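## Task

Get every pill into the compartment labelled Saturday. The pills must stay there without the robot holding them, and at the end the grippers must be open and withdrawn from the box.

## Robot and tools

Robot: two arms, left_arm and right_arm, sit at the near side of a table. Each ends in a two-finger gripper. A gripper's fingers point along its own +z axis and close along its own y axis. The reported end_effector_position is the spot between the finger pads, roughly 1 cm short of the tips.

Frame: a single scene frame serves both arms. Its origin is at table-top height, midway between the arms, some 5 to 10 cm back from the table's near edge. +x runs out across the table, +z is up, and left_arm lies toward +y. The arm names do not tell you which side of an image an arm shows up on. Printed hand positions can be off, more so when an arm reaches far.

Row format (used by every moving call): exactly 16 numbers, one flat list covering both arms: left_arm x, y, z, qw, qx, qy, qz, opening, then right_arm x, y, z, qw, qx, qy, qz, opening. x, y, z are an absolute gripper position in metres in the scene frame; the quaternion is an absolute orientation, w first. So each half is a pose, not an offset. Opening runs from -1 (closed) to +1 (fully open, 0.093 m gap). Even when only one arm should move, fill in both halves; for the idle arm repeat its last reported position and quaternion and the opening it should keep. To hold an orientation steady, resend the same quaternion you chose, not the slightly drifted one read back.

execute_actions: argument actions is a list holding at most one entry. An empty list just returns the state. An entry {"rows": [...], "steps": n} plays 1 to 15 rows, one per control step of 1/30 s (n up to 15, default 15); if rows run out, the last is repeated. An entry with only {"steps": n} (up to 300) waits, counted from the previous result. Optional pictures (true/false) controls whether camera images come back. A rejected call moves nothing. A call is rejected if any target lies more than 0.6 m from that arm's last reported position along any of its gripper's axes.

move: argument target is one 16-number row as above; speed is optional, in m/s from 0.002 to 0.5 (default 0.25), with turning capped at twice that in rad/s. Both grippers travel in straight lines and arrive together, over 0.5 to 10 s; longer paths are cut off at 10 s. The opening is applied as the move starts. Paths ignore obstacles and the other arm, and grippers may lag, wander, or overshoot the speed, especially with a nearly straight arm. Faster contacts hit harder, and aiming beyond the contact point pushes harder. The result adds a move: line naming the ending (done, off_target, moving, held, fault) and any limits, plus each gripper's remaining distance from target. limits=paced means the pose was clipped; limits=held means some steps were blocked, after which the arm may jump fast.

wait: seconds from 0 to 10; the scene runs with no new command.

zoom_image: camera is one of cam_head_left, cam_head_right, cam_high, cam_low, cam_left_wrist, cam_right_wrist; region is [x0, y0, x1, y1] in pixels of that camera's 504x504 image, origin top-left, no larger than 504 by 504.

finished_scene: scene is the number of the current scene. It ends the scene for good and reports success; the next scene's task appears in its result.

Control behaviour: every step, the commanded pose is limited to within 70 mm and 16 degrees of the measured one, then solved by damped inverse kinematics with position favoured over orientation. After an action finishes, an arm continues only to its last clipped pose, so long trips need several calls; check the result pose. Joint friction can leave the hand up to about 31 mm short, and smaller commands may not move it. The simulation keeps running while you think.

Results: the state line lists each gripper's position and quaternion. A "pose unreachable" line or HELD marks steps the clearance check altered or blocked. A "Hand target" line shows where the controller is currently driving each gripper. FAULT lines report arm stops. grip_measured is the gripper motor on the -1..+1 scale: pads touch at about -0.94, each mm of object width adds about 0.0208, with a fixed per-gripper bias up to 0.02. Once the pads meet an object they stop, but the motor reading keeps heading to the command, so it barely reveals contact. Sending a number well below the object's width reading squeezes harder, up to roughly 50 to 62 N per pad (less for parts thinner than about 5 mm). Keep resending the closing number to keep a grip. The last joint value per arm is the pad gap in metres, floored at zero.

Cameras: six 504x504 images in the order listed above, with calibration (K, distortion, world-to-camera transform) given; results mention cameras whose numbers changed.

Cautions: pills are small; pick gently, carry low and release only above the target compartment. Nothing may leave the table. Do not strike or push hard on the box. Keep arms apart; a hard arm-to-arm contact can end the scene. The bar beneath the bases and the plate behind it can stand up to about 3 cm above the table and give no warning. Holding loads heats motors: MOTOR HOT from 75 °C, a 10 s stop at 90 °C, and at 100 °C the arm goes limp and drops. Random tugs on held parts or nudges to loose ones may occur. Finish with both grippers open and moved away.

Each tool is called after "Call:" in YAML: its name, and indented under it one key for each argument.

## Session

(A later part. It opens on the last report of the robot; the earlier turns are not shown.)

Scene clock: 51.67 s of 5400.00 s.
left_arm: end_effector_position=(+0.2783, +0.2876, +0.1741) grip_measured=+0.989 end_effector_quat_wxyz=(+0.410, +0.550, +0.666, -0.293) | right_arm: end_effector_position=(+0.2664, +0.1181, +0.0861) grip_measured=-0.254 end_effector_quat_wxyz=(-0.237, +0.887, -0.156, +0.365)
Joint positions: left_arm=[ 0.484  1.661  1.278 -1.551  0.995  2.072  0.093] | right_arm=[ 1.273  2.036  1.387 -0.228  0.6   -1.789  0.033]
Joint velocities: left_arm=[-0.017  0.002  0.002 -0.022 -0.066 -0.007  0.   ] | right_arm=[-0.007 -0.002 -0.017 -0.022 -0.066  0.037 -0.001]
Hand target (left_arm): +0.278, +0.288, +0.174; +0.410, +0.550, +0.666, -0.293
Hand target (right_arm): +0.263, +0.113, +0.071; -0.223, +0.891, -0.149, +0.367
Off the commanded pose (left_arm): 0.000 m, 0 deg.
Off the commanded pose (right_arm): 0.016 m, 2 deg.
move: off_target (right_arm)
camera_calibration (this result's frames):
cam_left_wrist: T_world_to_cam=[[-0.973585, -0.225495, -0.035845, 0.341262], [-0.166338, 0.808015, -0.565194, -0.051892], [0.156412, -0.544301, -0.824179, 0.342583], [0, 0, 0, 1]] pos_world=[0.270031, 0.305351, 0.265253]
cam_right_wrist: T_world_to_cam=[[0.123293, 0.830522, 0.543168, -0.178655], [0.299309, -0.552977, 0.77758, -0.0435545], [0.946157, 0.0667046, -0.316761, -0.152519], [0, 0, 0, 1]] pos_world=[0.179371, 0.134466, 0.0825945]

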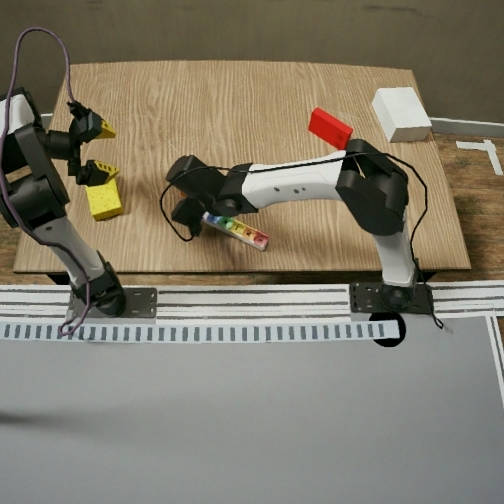

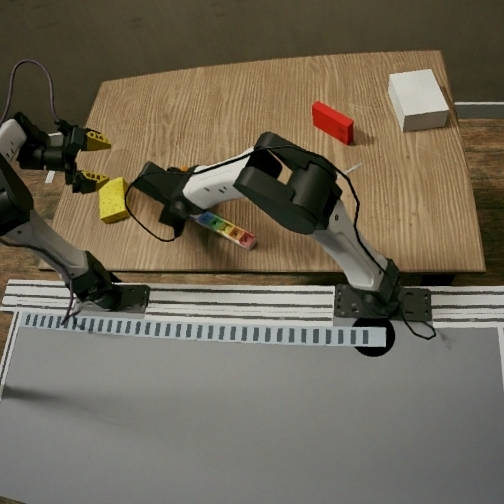

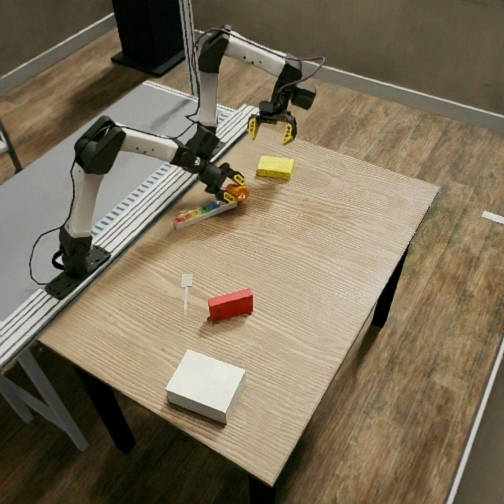

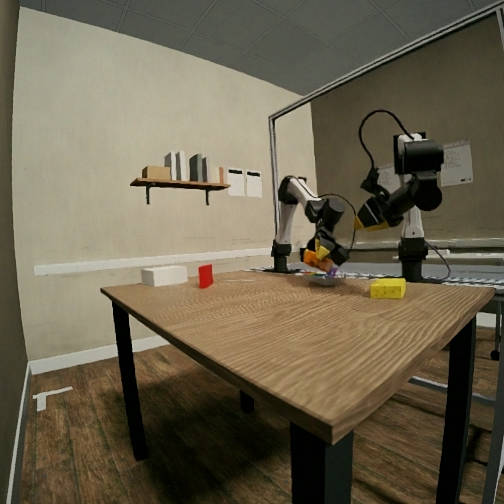

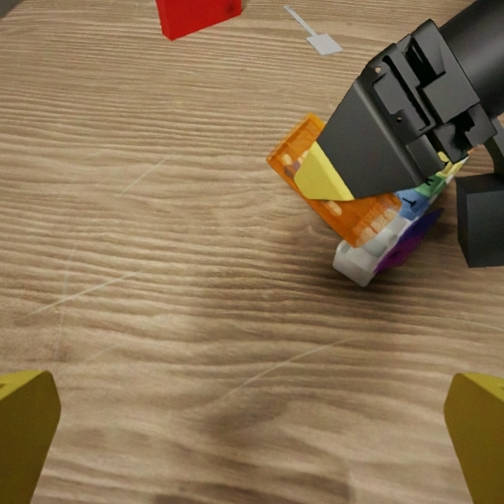

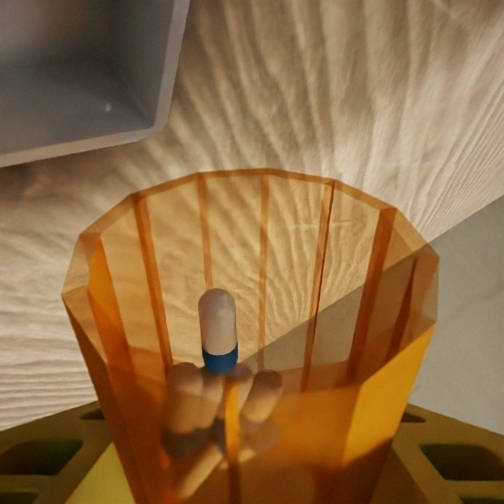

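Elbow stuck; nudge it down.

Call:
move:
  target: [0.2785,0.2876,0.1742,0.41,0.55,0.666,-0.293,1,0.261,0.108,0.071,0.222,-0.890,0.149,-0.367,-0.28]
  speed: 0.01

Call:
zoom_image:
  camera: "cam_left_wrist"
  region: [240,100,504,320]

Scene clock: 54.17 s of 5400.00 s.
left_arm: end_effector_position=(+0.2783, +0.2876, +0.1741) grip_measured=+0.989 end_effector_quat_wxyz=(+0.410, +0.550, +0.666, -0.293) | right_arm: end_effector_position=(+0.2639, +0.1097, +0.0740) grip_measured=-0.254 end_effector_quat_wxyz=(-0.223, +0.892, -0.152, +0.363)
Joint positions: left_arm=[ 0.484  1.661  1.278 -1.551  0.995  2.072  0.093] | right_arm=[ 1.273  2.036  1.351 -0.223  0.602 -1.79   0.033]
Joint velocities: left_arm=[-0.012  0.017 -0.012 -0.007  0.007 -0.066 -0.   ] | right_arm=[-0.012 -0.012 -0.017 -0.022  0.022 -0.022 -0.   ]
Hand target (left_arm): +0.278, +0.288, +0.174; +0.410, +0.550, +0.666, -0.293
Hand target (right_arm): +0.261, +0.108, +0.071; -0.222, +0.891, -0.149, +0.367
Off the commanded pose (left_arm): 0.000 m, 0 deg.
Off the commanded pose (right_arm): 0.004 m, 1 deg.
move: done
camera_calibration (this result's frames):
cam_left_wrist: T_world_to_cam=[[-0.973585, -0.225495, -0.035845, 0.341262], [-0.166338, 0.808015, -0.565194, -0.051892], [0.156412, -0.544301, -0.824179, 0.342583], [0, 0, 0, 1]] pos_world=[0.270031, 0.305351, 0.265253]
cam_right_wrist: T_world_to_cam=[[0.129149, 0.845805, 0.517625, -0.166081], [0.30502, -0.530572, 0.790858, -0.0429513], [0.943548, 0.0557477, -0.326511, -0.150829], [0, 0, 0, 1]] pos_world=[0.176865, 0.126092, 0.0706889]

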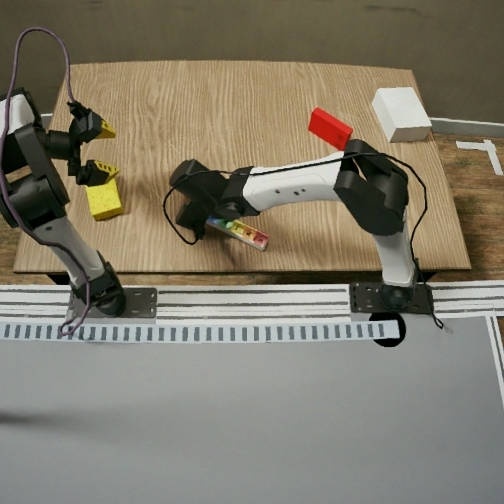

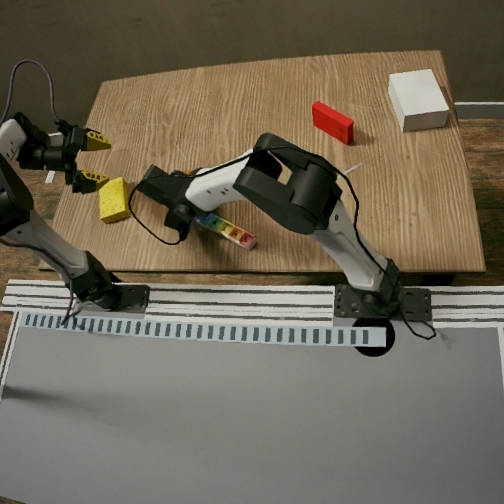

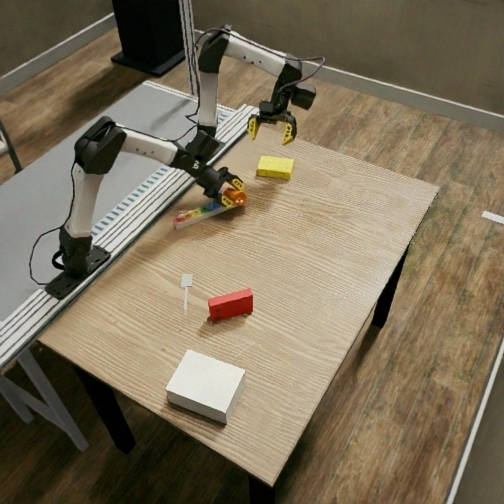

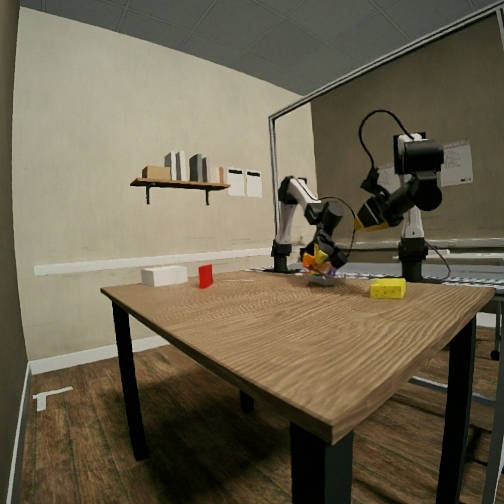

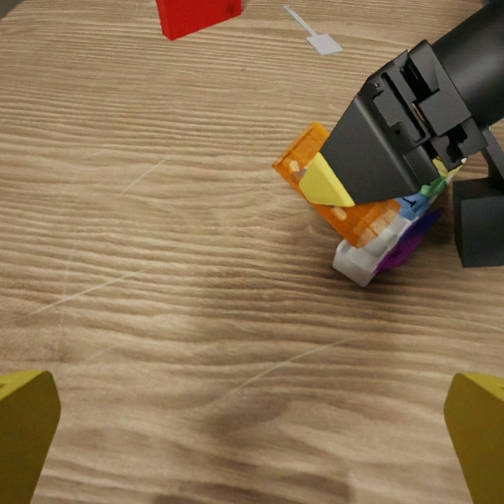

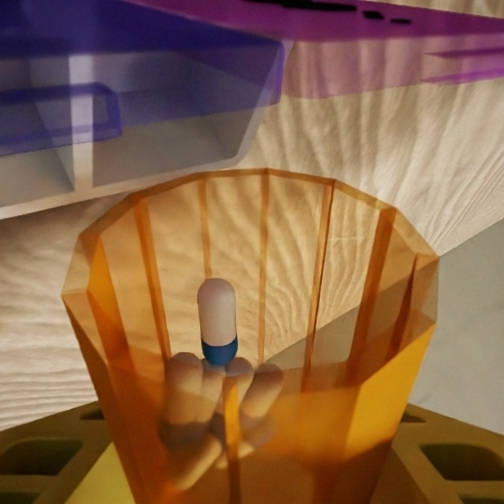

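Region (240, 100, 504, 320) of cam_left_wrist's 504x504 image, scaled by 1.909, with more detail than that image has.

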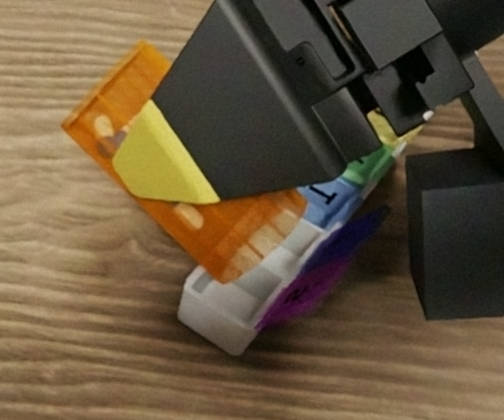

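Call:
move:
  target: [0.2785,0.2876,0.1742,0.41,0.55,0.666,-0.293,1,0.259,0.116,0.077,0.211,-0.879,0.133,-0.405,-0.28]
  speed: 0.012

Call:
zoom_image:
  camera: "cam_left_wrist"
  region: [240,100,504,320]

Scene clock: 59.23 s of 5400.00 s.
left_arm: end_effector_position=(+0.2783, +0.2876, +0.1741) grip_measured=+0.989 end_effector_quat_wxyz=(+0.410, +0.550, +0.666, -0.293) | right_arm: end_effector_position=(+0.2590, +0.1112, +0.0824) grip_measured=-0.254 end_effector_quat_wxyz=(-0.213, +0.881, -0.136, +0.400)
Joint positions: left_arm=[ 0.484  1.661  1.278 -1.551  0.995  2.072  0.093] | right_arm=[ 1.307  2.036  1.351 -0.21   0.689 -1.825  0.033]
Joint velocities: left_arm=[ 0.007  0.007 -0.007 -0.007  0.037 -0.022 -0.   ] | right_arm=[-0.012 -0.012 -0.012 -0.007 -0.022  0.022 -0.   ]
Hand target (left_arm): +0.278, +0.288, +0.174; +0.410, +0.550, +0.666, -0.293
Hand target (right_arm): +0.259, +0.116, +0.077; -0.212, +0.879, -0.133, +0.405
Off the commanded pose (left_arm): 0.000 m, 0 deg.
Off the commanded pose (right_arm): 0.007 m, 1 deg.
move: done
camera_calibration (this result's frames):
cam_left_wrist: T_world_to_cam=[[-0.973585, -0.225495, -0.035845, 0.341262], [-0.166338, 0.808015, -0.565194, -0.051892], [0.156412, -0.544301, -0.824179, 0.342583], [0, 0, 0, 1]] pos_world=[0.270031, 0.305351, 0.265253]
cam_right_wrist: T_world_to_cam=[[0.0883872, 0.864491, 0.494816, -0.160734], [0.242405, -0.500494, 0.831111, -0.0377224], [0.966141, 0.0464862, -0.253794, -0.154384], [0, 0, 0, 1]] pos_world=[0.172507, 0.12725, 0.0717037]

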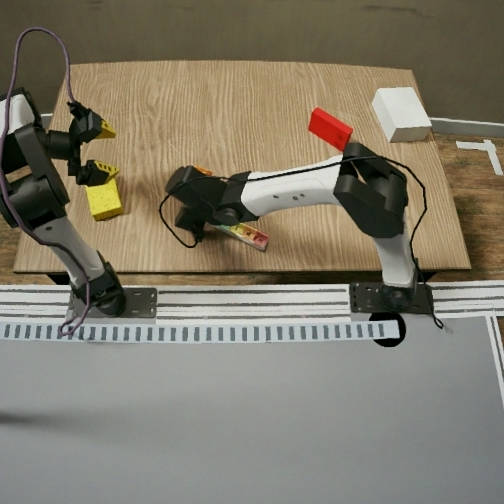

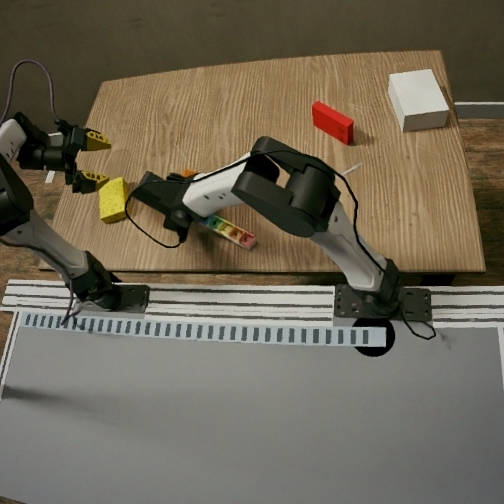

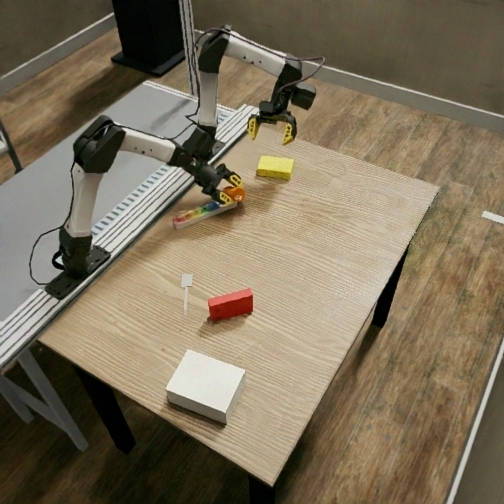

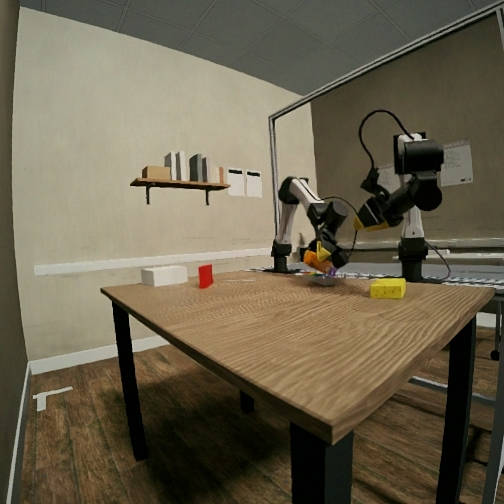

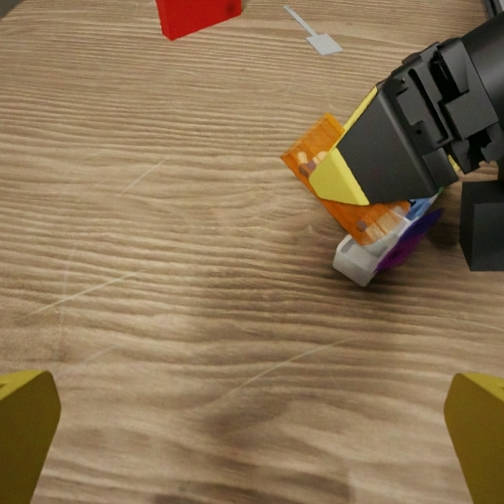

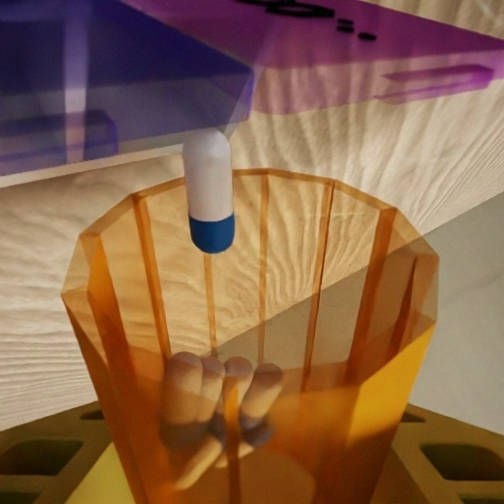

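Region (240, 100, 504, 320) of cam_left_wrist's 504x504 image, scaled by 1.909, with more detail than that image has.

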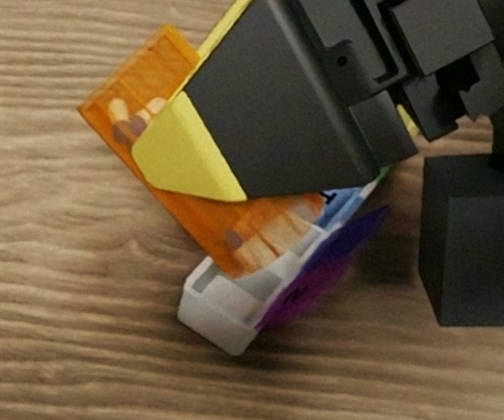

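Shift outward and down via the shoulder.

Call:
move:
  target: [0.2785,0.2876,0.1742,0.41,0.55,0.666,-0.293,1,0.261,0.121,0.072,0.211,-0.879,0.133,-0.405,-0.28]
  speed: 0.01

Call:
zoom_image:
  camera: "cam_left_wrist"
  region: [240,100,504,320]

Scene clock: 61.20 s of 5400.00 s.
left_arm: end_effector_position=(+0.2783, +0.2876, +0.1741) grip_measured=+0.989 end_effector_quat_wxyz=(+0.410, +0.550, +0.666, -0.293) | right_arm: end_effector_position=(+0.2598, +0.1116, +0.0687) grip_measured=-0.254 end_effector_quat_wxyz=(-0.203, +0.883, -0.133, +0.400)
Joint positions: left_arm=[ 0.484  1.661  1.278 -1.551  0.995  2.072  0.093] | right_arm=[ 1.307  2.069  1.351 -0.198  0.692 -1.826  0.033]
Joint velocities: left_arm=[-0.002  0.007  0.002  0.051 -0.022  0.007  0.   ] | right_arm=[-0.022 -0.012 -0.007 -0.051 -0.11   0.051 -0.   ]
Hand target (left_arm): +0.278, +0.288, +0.174; +0.410, +0.550, +0.666, -0.293
Hand target (right_arm): +0.261, +0.121, +0.072; -0.211, +0.879, -0.133, +0.405
Off the commanded pose (left_arm): 0.000 m, 0 deg.
Off the commanded pose (right_arm): 0.010 m, 1 deg.
move: done
camera_calibration (this result's frames):
cam_left_wrist: T_world_to_cam=[[-0.973585, -0.225495, -0.035845, 0.341262], [-0.166338, 0.808015, -0.565194, -0.051892], [0.156412, -0.544301, -0.824179, 0.342583], [0, 0, 0, 1]] pos_world=[0.270031, 0.305351, 0.265253]
cam_right_wrist: T_world_to_cam=[[0.092038, 0.874165, 0.476828, -0.15519], [0.244276, -0.484049, 0.840253, -0.0293099], [0.965328, 0.0391421, -0.258088, -0.157332], [0, 0, 0, 1]] pos_world=[0.17332, 0.127632, 0.058021]

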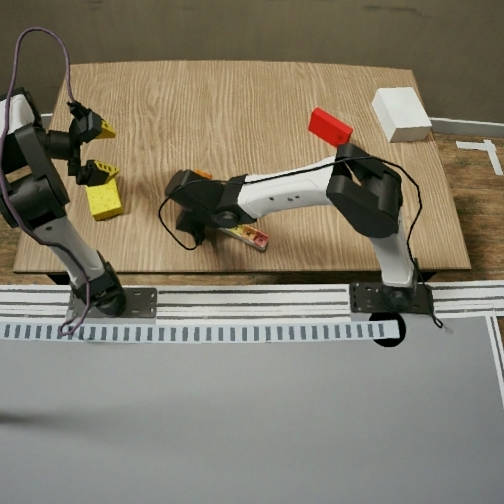

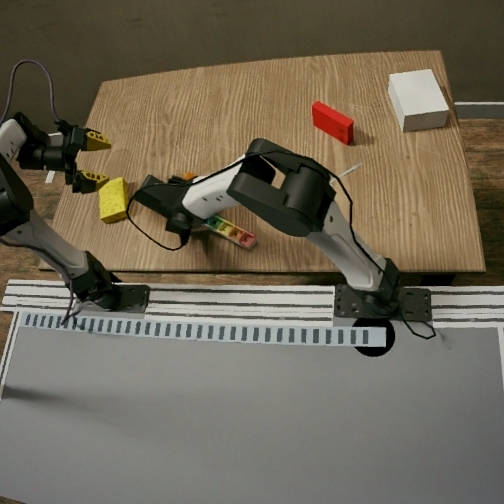

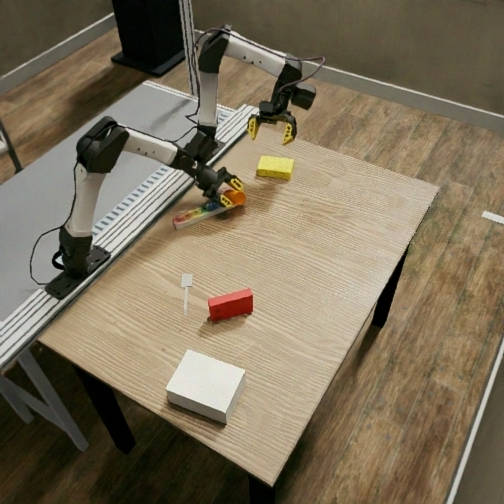

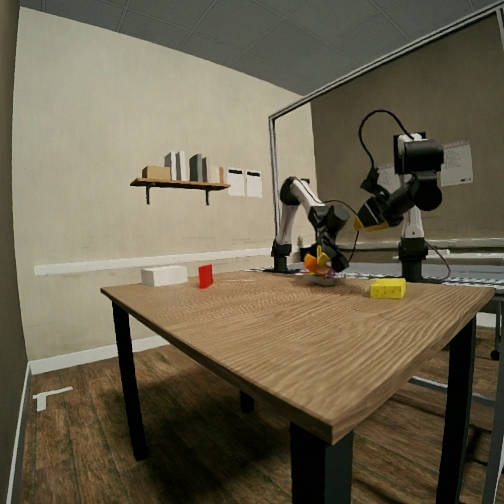

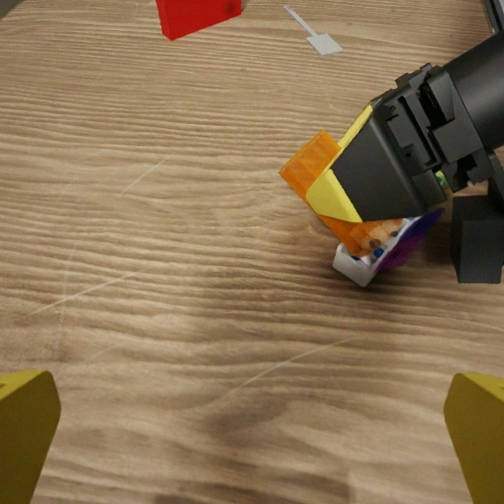

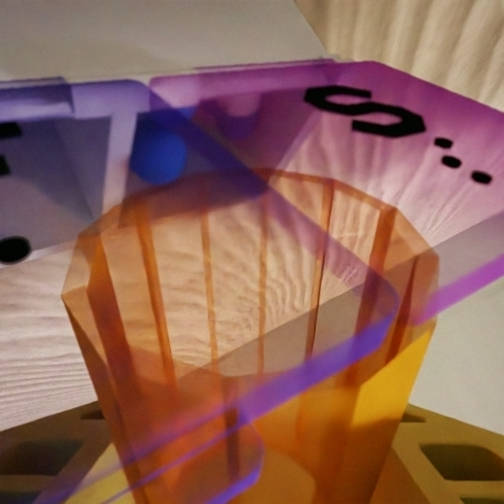

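Region (240, 100, 504, 320) of cam_left_wrist's 504x504 image, scaled by 1.909, with more detail than that image has.

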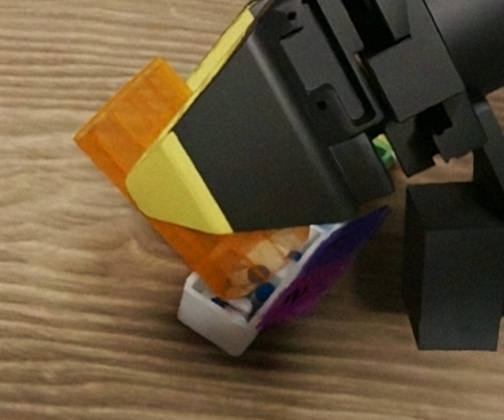

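Call:
move:
  target: [0.2785,0.2876,0.1742,0.41,0.55,0.666,-0.293,1,0.26,0.112,0.15,0.211,-0.879,0.133,-0.405,-0.28]
  speed: 0.05

Call:
move:
  target: [0.2785,0.2876,0.1742,0.41,0.55,0.666,-0.293,1,0.46,0.05,0.1,0.604,-0.262,0.72,0.22,-0.28]

Call:
zoom_image:
  camera: "cam_left_wrist"
  region: [310,170,470,310]

Call:
zoom_image:
  camera: "cam_head_left"
  region: [170,185,240,240]

Scene clock: 65.07 s of 5400.00 s.
left_arm: end_effector_position=(+0.2783, +0.2876, +0.1741) grip_measured=+0.989 end_effector_quat_wxyz=(+0.410, +0.550, +0.666, -0.293) | right_arm: end_effector_position=(+0.2577, +0.1082, +0.1298) grip_measured=-0.254 end_effector_quat_wxyz=(-0.195, +0.886, -0.128, +0.400)
Joint positions: left_arm=[ 0.484  1.661  1.278 -1.551  0.995  2.072  0.093] | right_arm=[ 1.307  1.98   1.486 -0.437  0.692 -1.833  0.033]
Joint velocities: left_arm=[-0.012 -0.017 -0.002  0.037 -0.051  0.007 -0.001] | right_arm=[-0.002  0.002  0.007 -0.095  0.007 -0.081  0.001]
Hand target (left_arm): +0.278, +0.288, +0.174; +0.410, +0.550, +0.666, -0.293
Hand target (right_arm): +0.260, +0.111, +0.150; -0.211, +0.880, -0.133, +0.405
Off the commanded pose (left_arm): 0.000 m, 0 deg.
Off the commanded pose (right_arm): 0.021 m, 2 deg.
move: off_target (right_arm)
camera_calibration (this result's frames):
cam_left_wrist: T_world_to_cam=[[-0.973585, -0.225495, -0.035845, 0.341262], [-0.166338, 0.808015, -0.565194, -0.051892], [0.156412, -0.544301, -0.824179, 0.342583], [0, 0, 0, 1]] pos_world=[0.270031, 0.305351, 0.265253]
cam_right_wrist: T_world_to_cam=[[0.08946, 0.8839, 0.45904, -0.179169], [0.248606, -0.466117, 0.849076, -0.0860212], [0.964465, 0.0381617, -0.261441, -0.138652], [0, 0, 0, 1]] pos_world=[0.171139, 0.123563, 0.119035]

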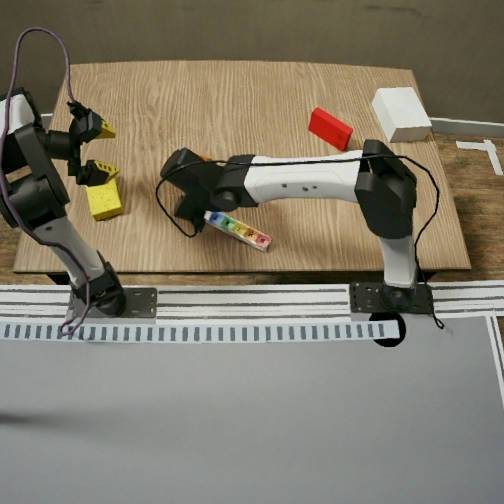

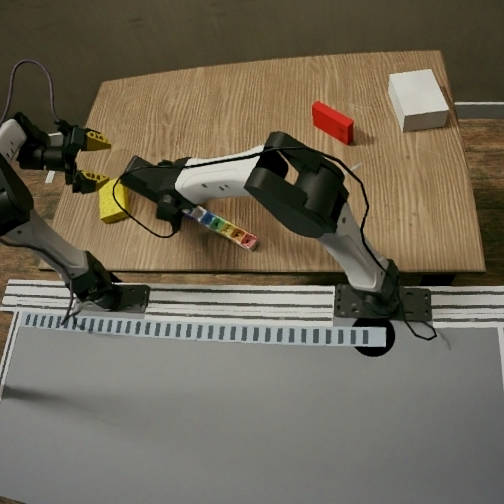

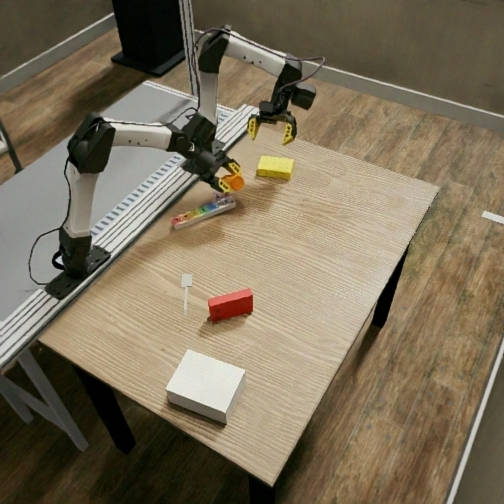

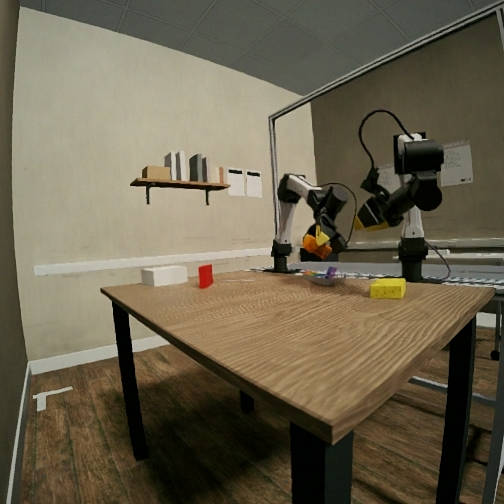

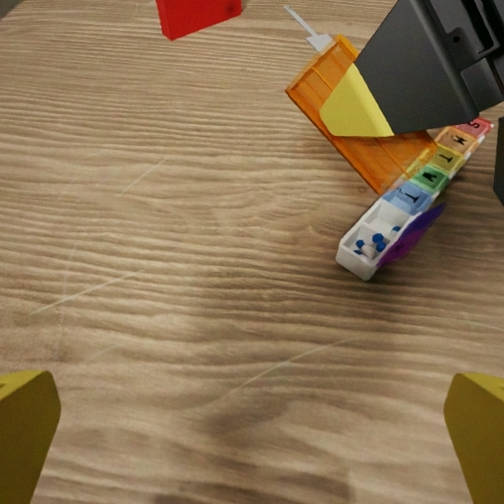

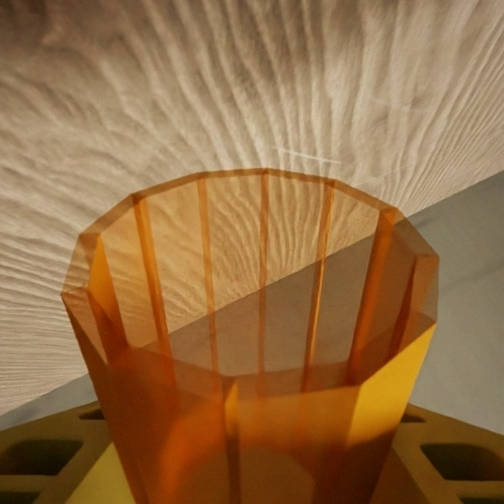

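Scene clock: 70.50 s of 5400.00 s.
left_arm: end_effector_position=(+0.2783, +0.2876, +0.1741) grip_measured=+0.989 end_effector_quat_wxyz=(+0.410, +0.550, +0.666, -0.293) | right_arm: end_effector_position=(+0.4527, +0.0551, +0.0930) grip_measured=-0.255 end_effector_quat_wxyz=(+0.590, -0.272, +0.728, +0.220)
Joint positions: left_arm=[ 0.484  1.661  1.278 -1.551  0.995  2.072  0.093] | right_arm=[ 0.749  2.209  1.159  0.827 -0.016  0.004  0.033]
Joint velocities: left_arm=[-0.007 -0.002 -0.007  0.022  0.007 -0.022  0.   ] | right_arm=[-0.007  0.002 -0.002  0.051 -0.037  0.037 -0.   ]
Hand target (left_arm): +0.278, +0.288, +0.174; +0.410, +0.550, +0.666, -0.293
Hand target (right_arm): +0.460, +0.055, +0.100; +0.601, -0.263, +0.721, +0.223
Off the commanded pose (left_arm): 0.000 m, 0 deg.
Off the commanded pose (right_arm): 0.011 m, 2 deg.
move: off_target (right_arm)
camera_calibration (this result's frames):
cam_left_wrist: T_world_to_cam=[[-0.973585, -0.225495, -0.035845, 0.341262], [-0.166338, 0.808015, -0.565194, -0.051892], [0.156412, -0.544301, -0.824179, 0.342583], [0, 0, 0, 1]] pos_world=[0.270031, 0.305351, 0.265253]
cam_right_wrist: T_world_to_cam=[[0.657061, -0.75351, -0.0222048, -0.254809], [-0.474304, -0.390339, -0.789095, 0.347418], [0.585924, 0.529015, -0.613869, -0.157206], [0, 0, 0, 1]] pos_world=[0.424318, 0.0267738, 0.171985]

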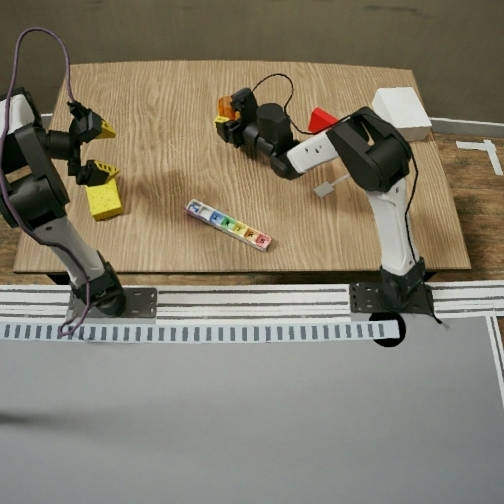

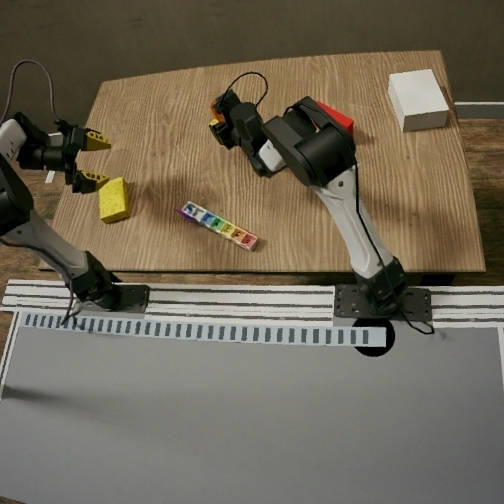

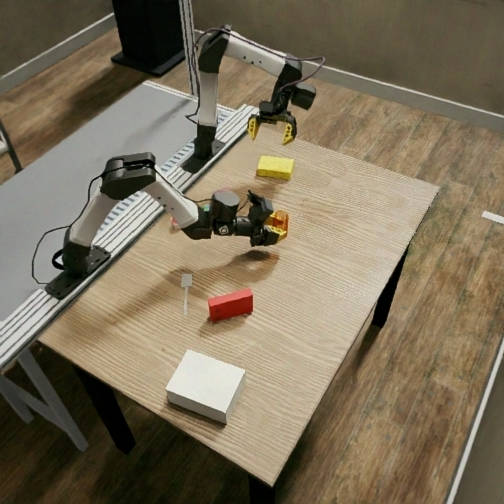

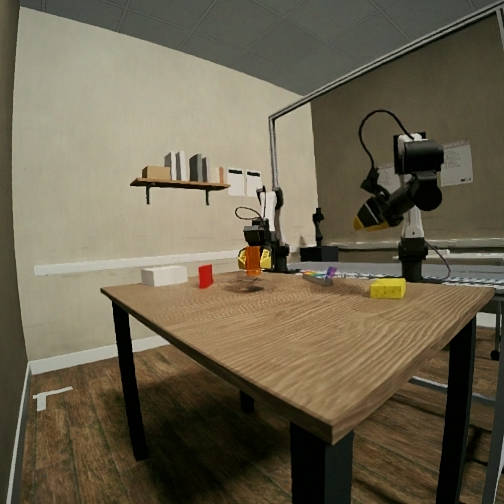

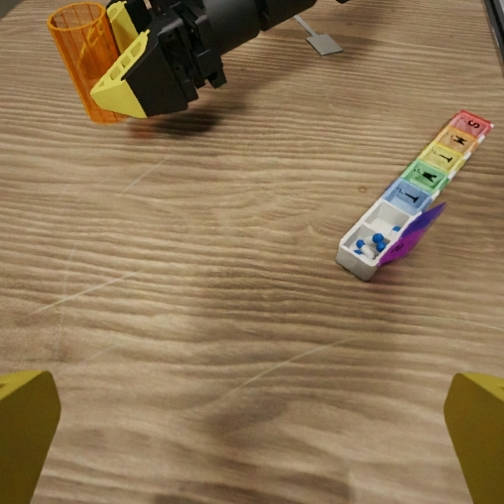

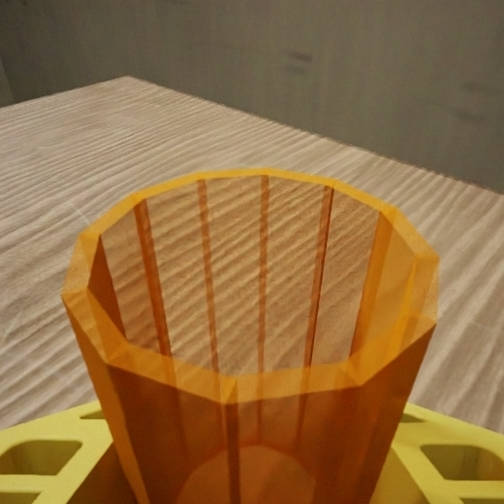

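Region (310, 170, 470, 310) of cam_left_wrist's 504x504 image, scaled by 3.150, with more detail than that image has; it fills the top 441 rows of this view, and the rest is white.

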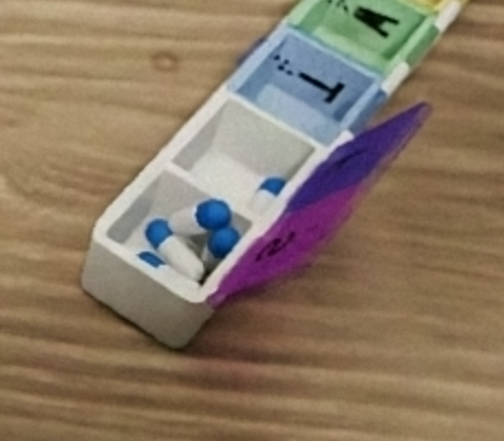

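Region (170, 185, 240, 240) of cam_head_left's 504x504 image, scaled by 7.200, with more detail than that image has; it fills the top 396 rows of this view, and the rest is white.

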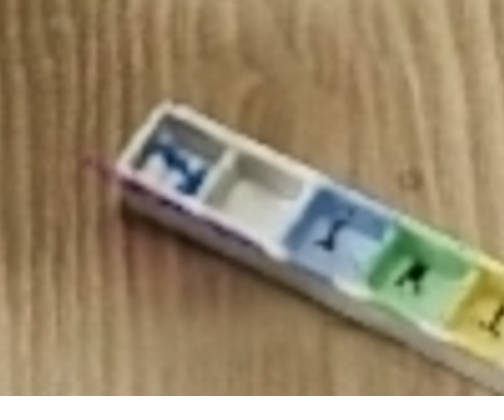

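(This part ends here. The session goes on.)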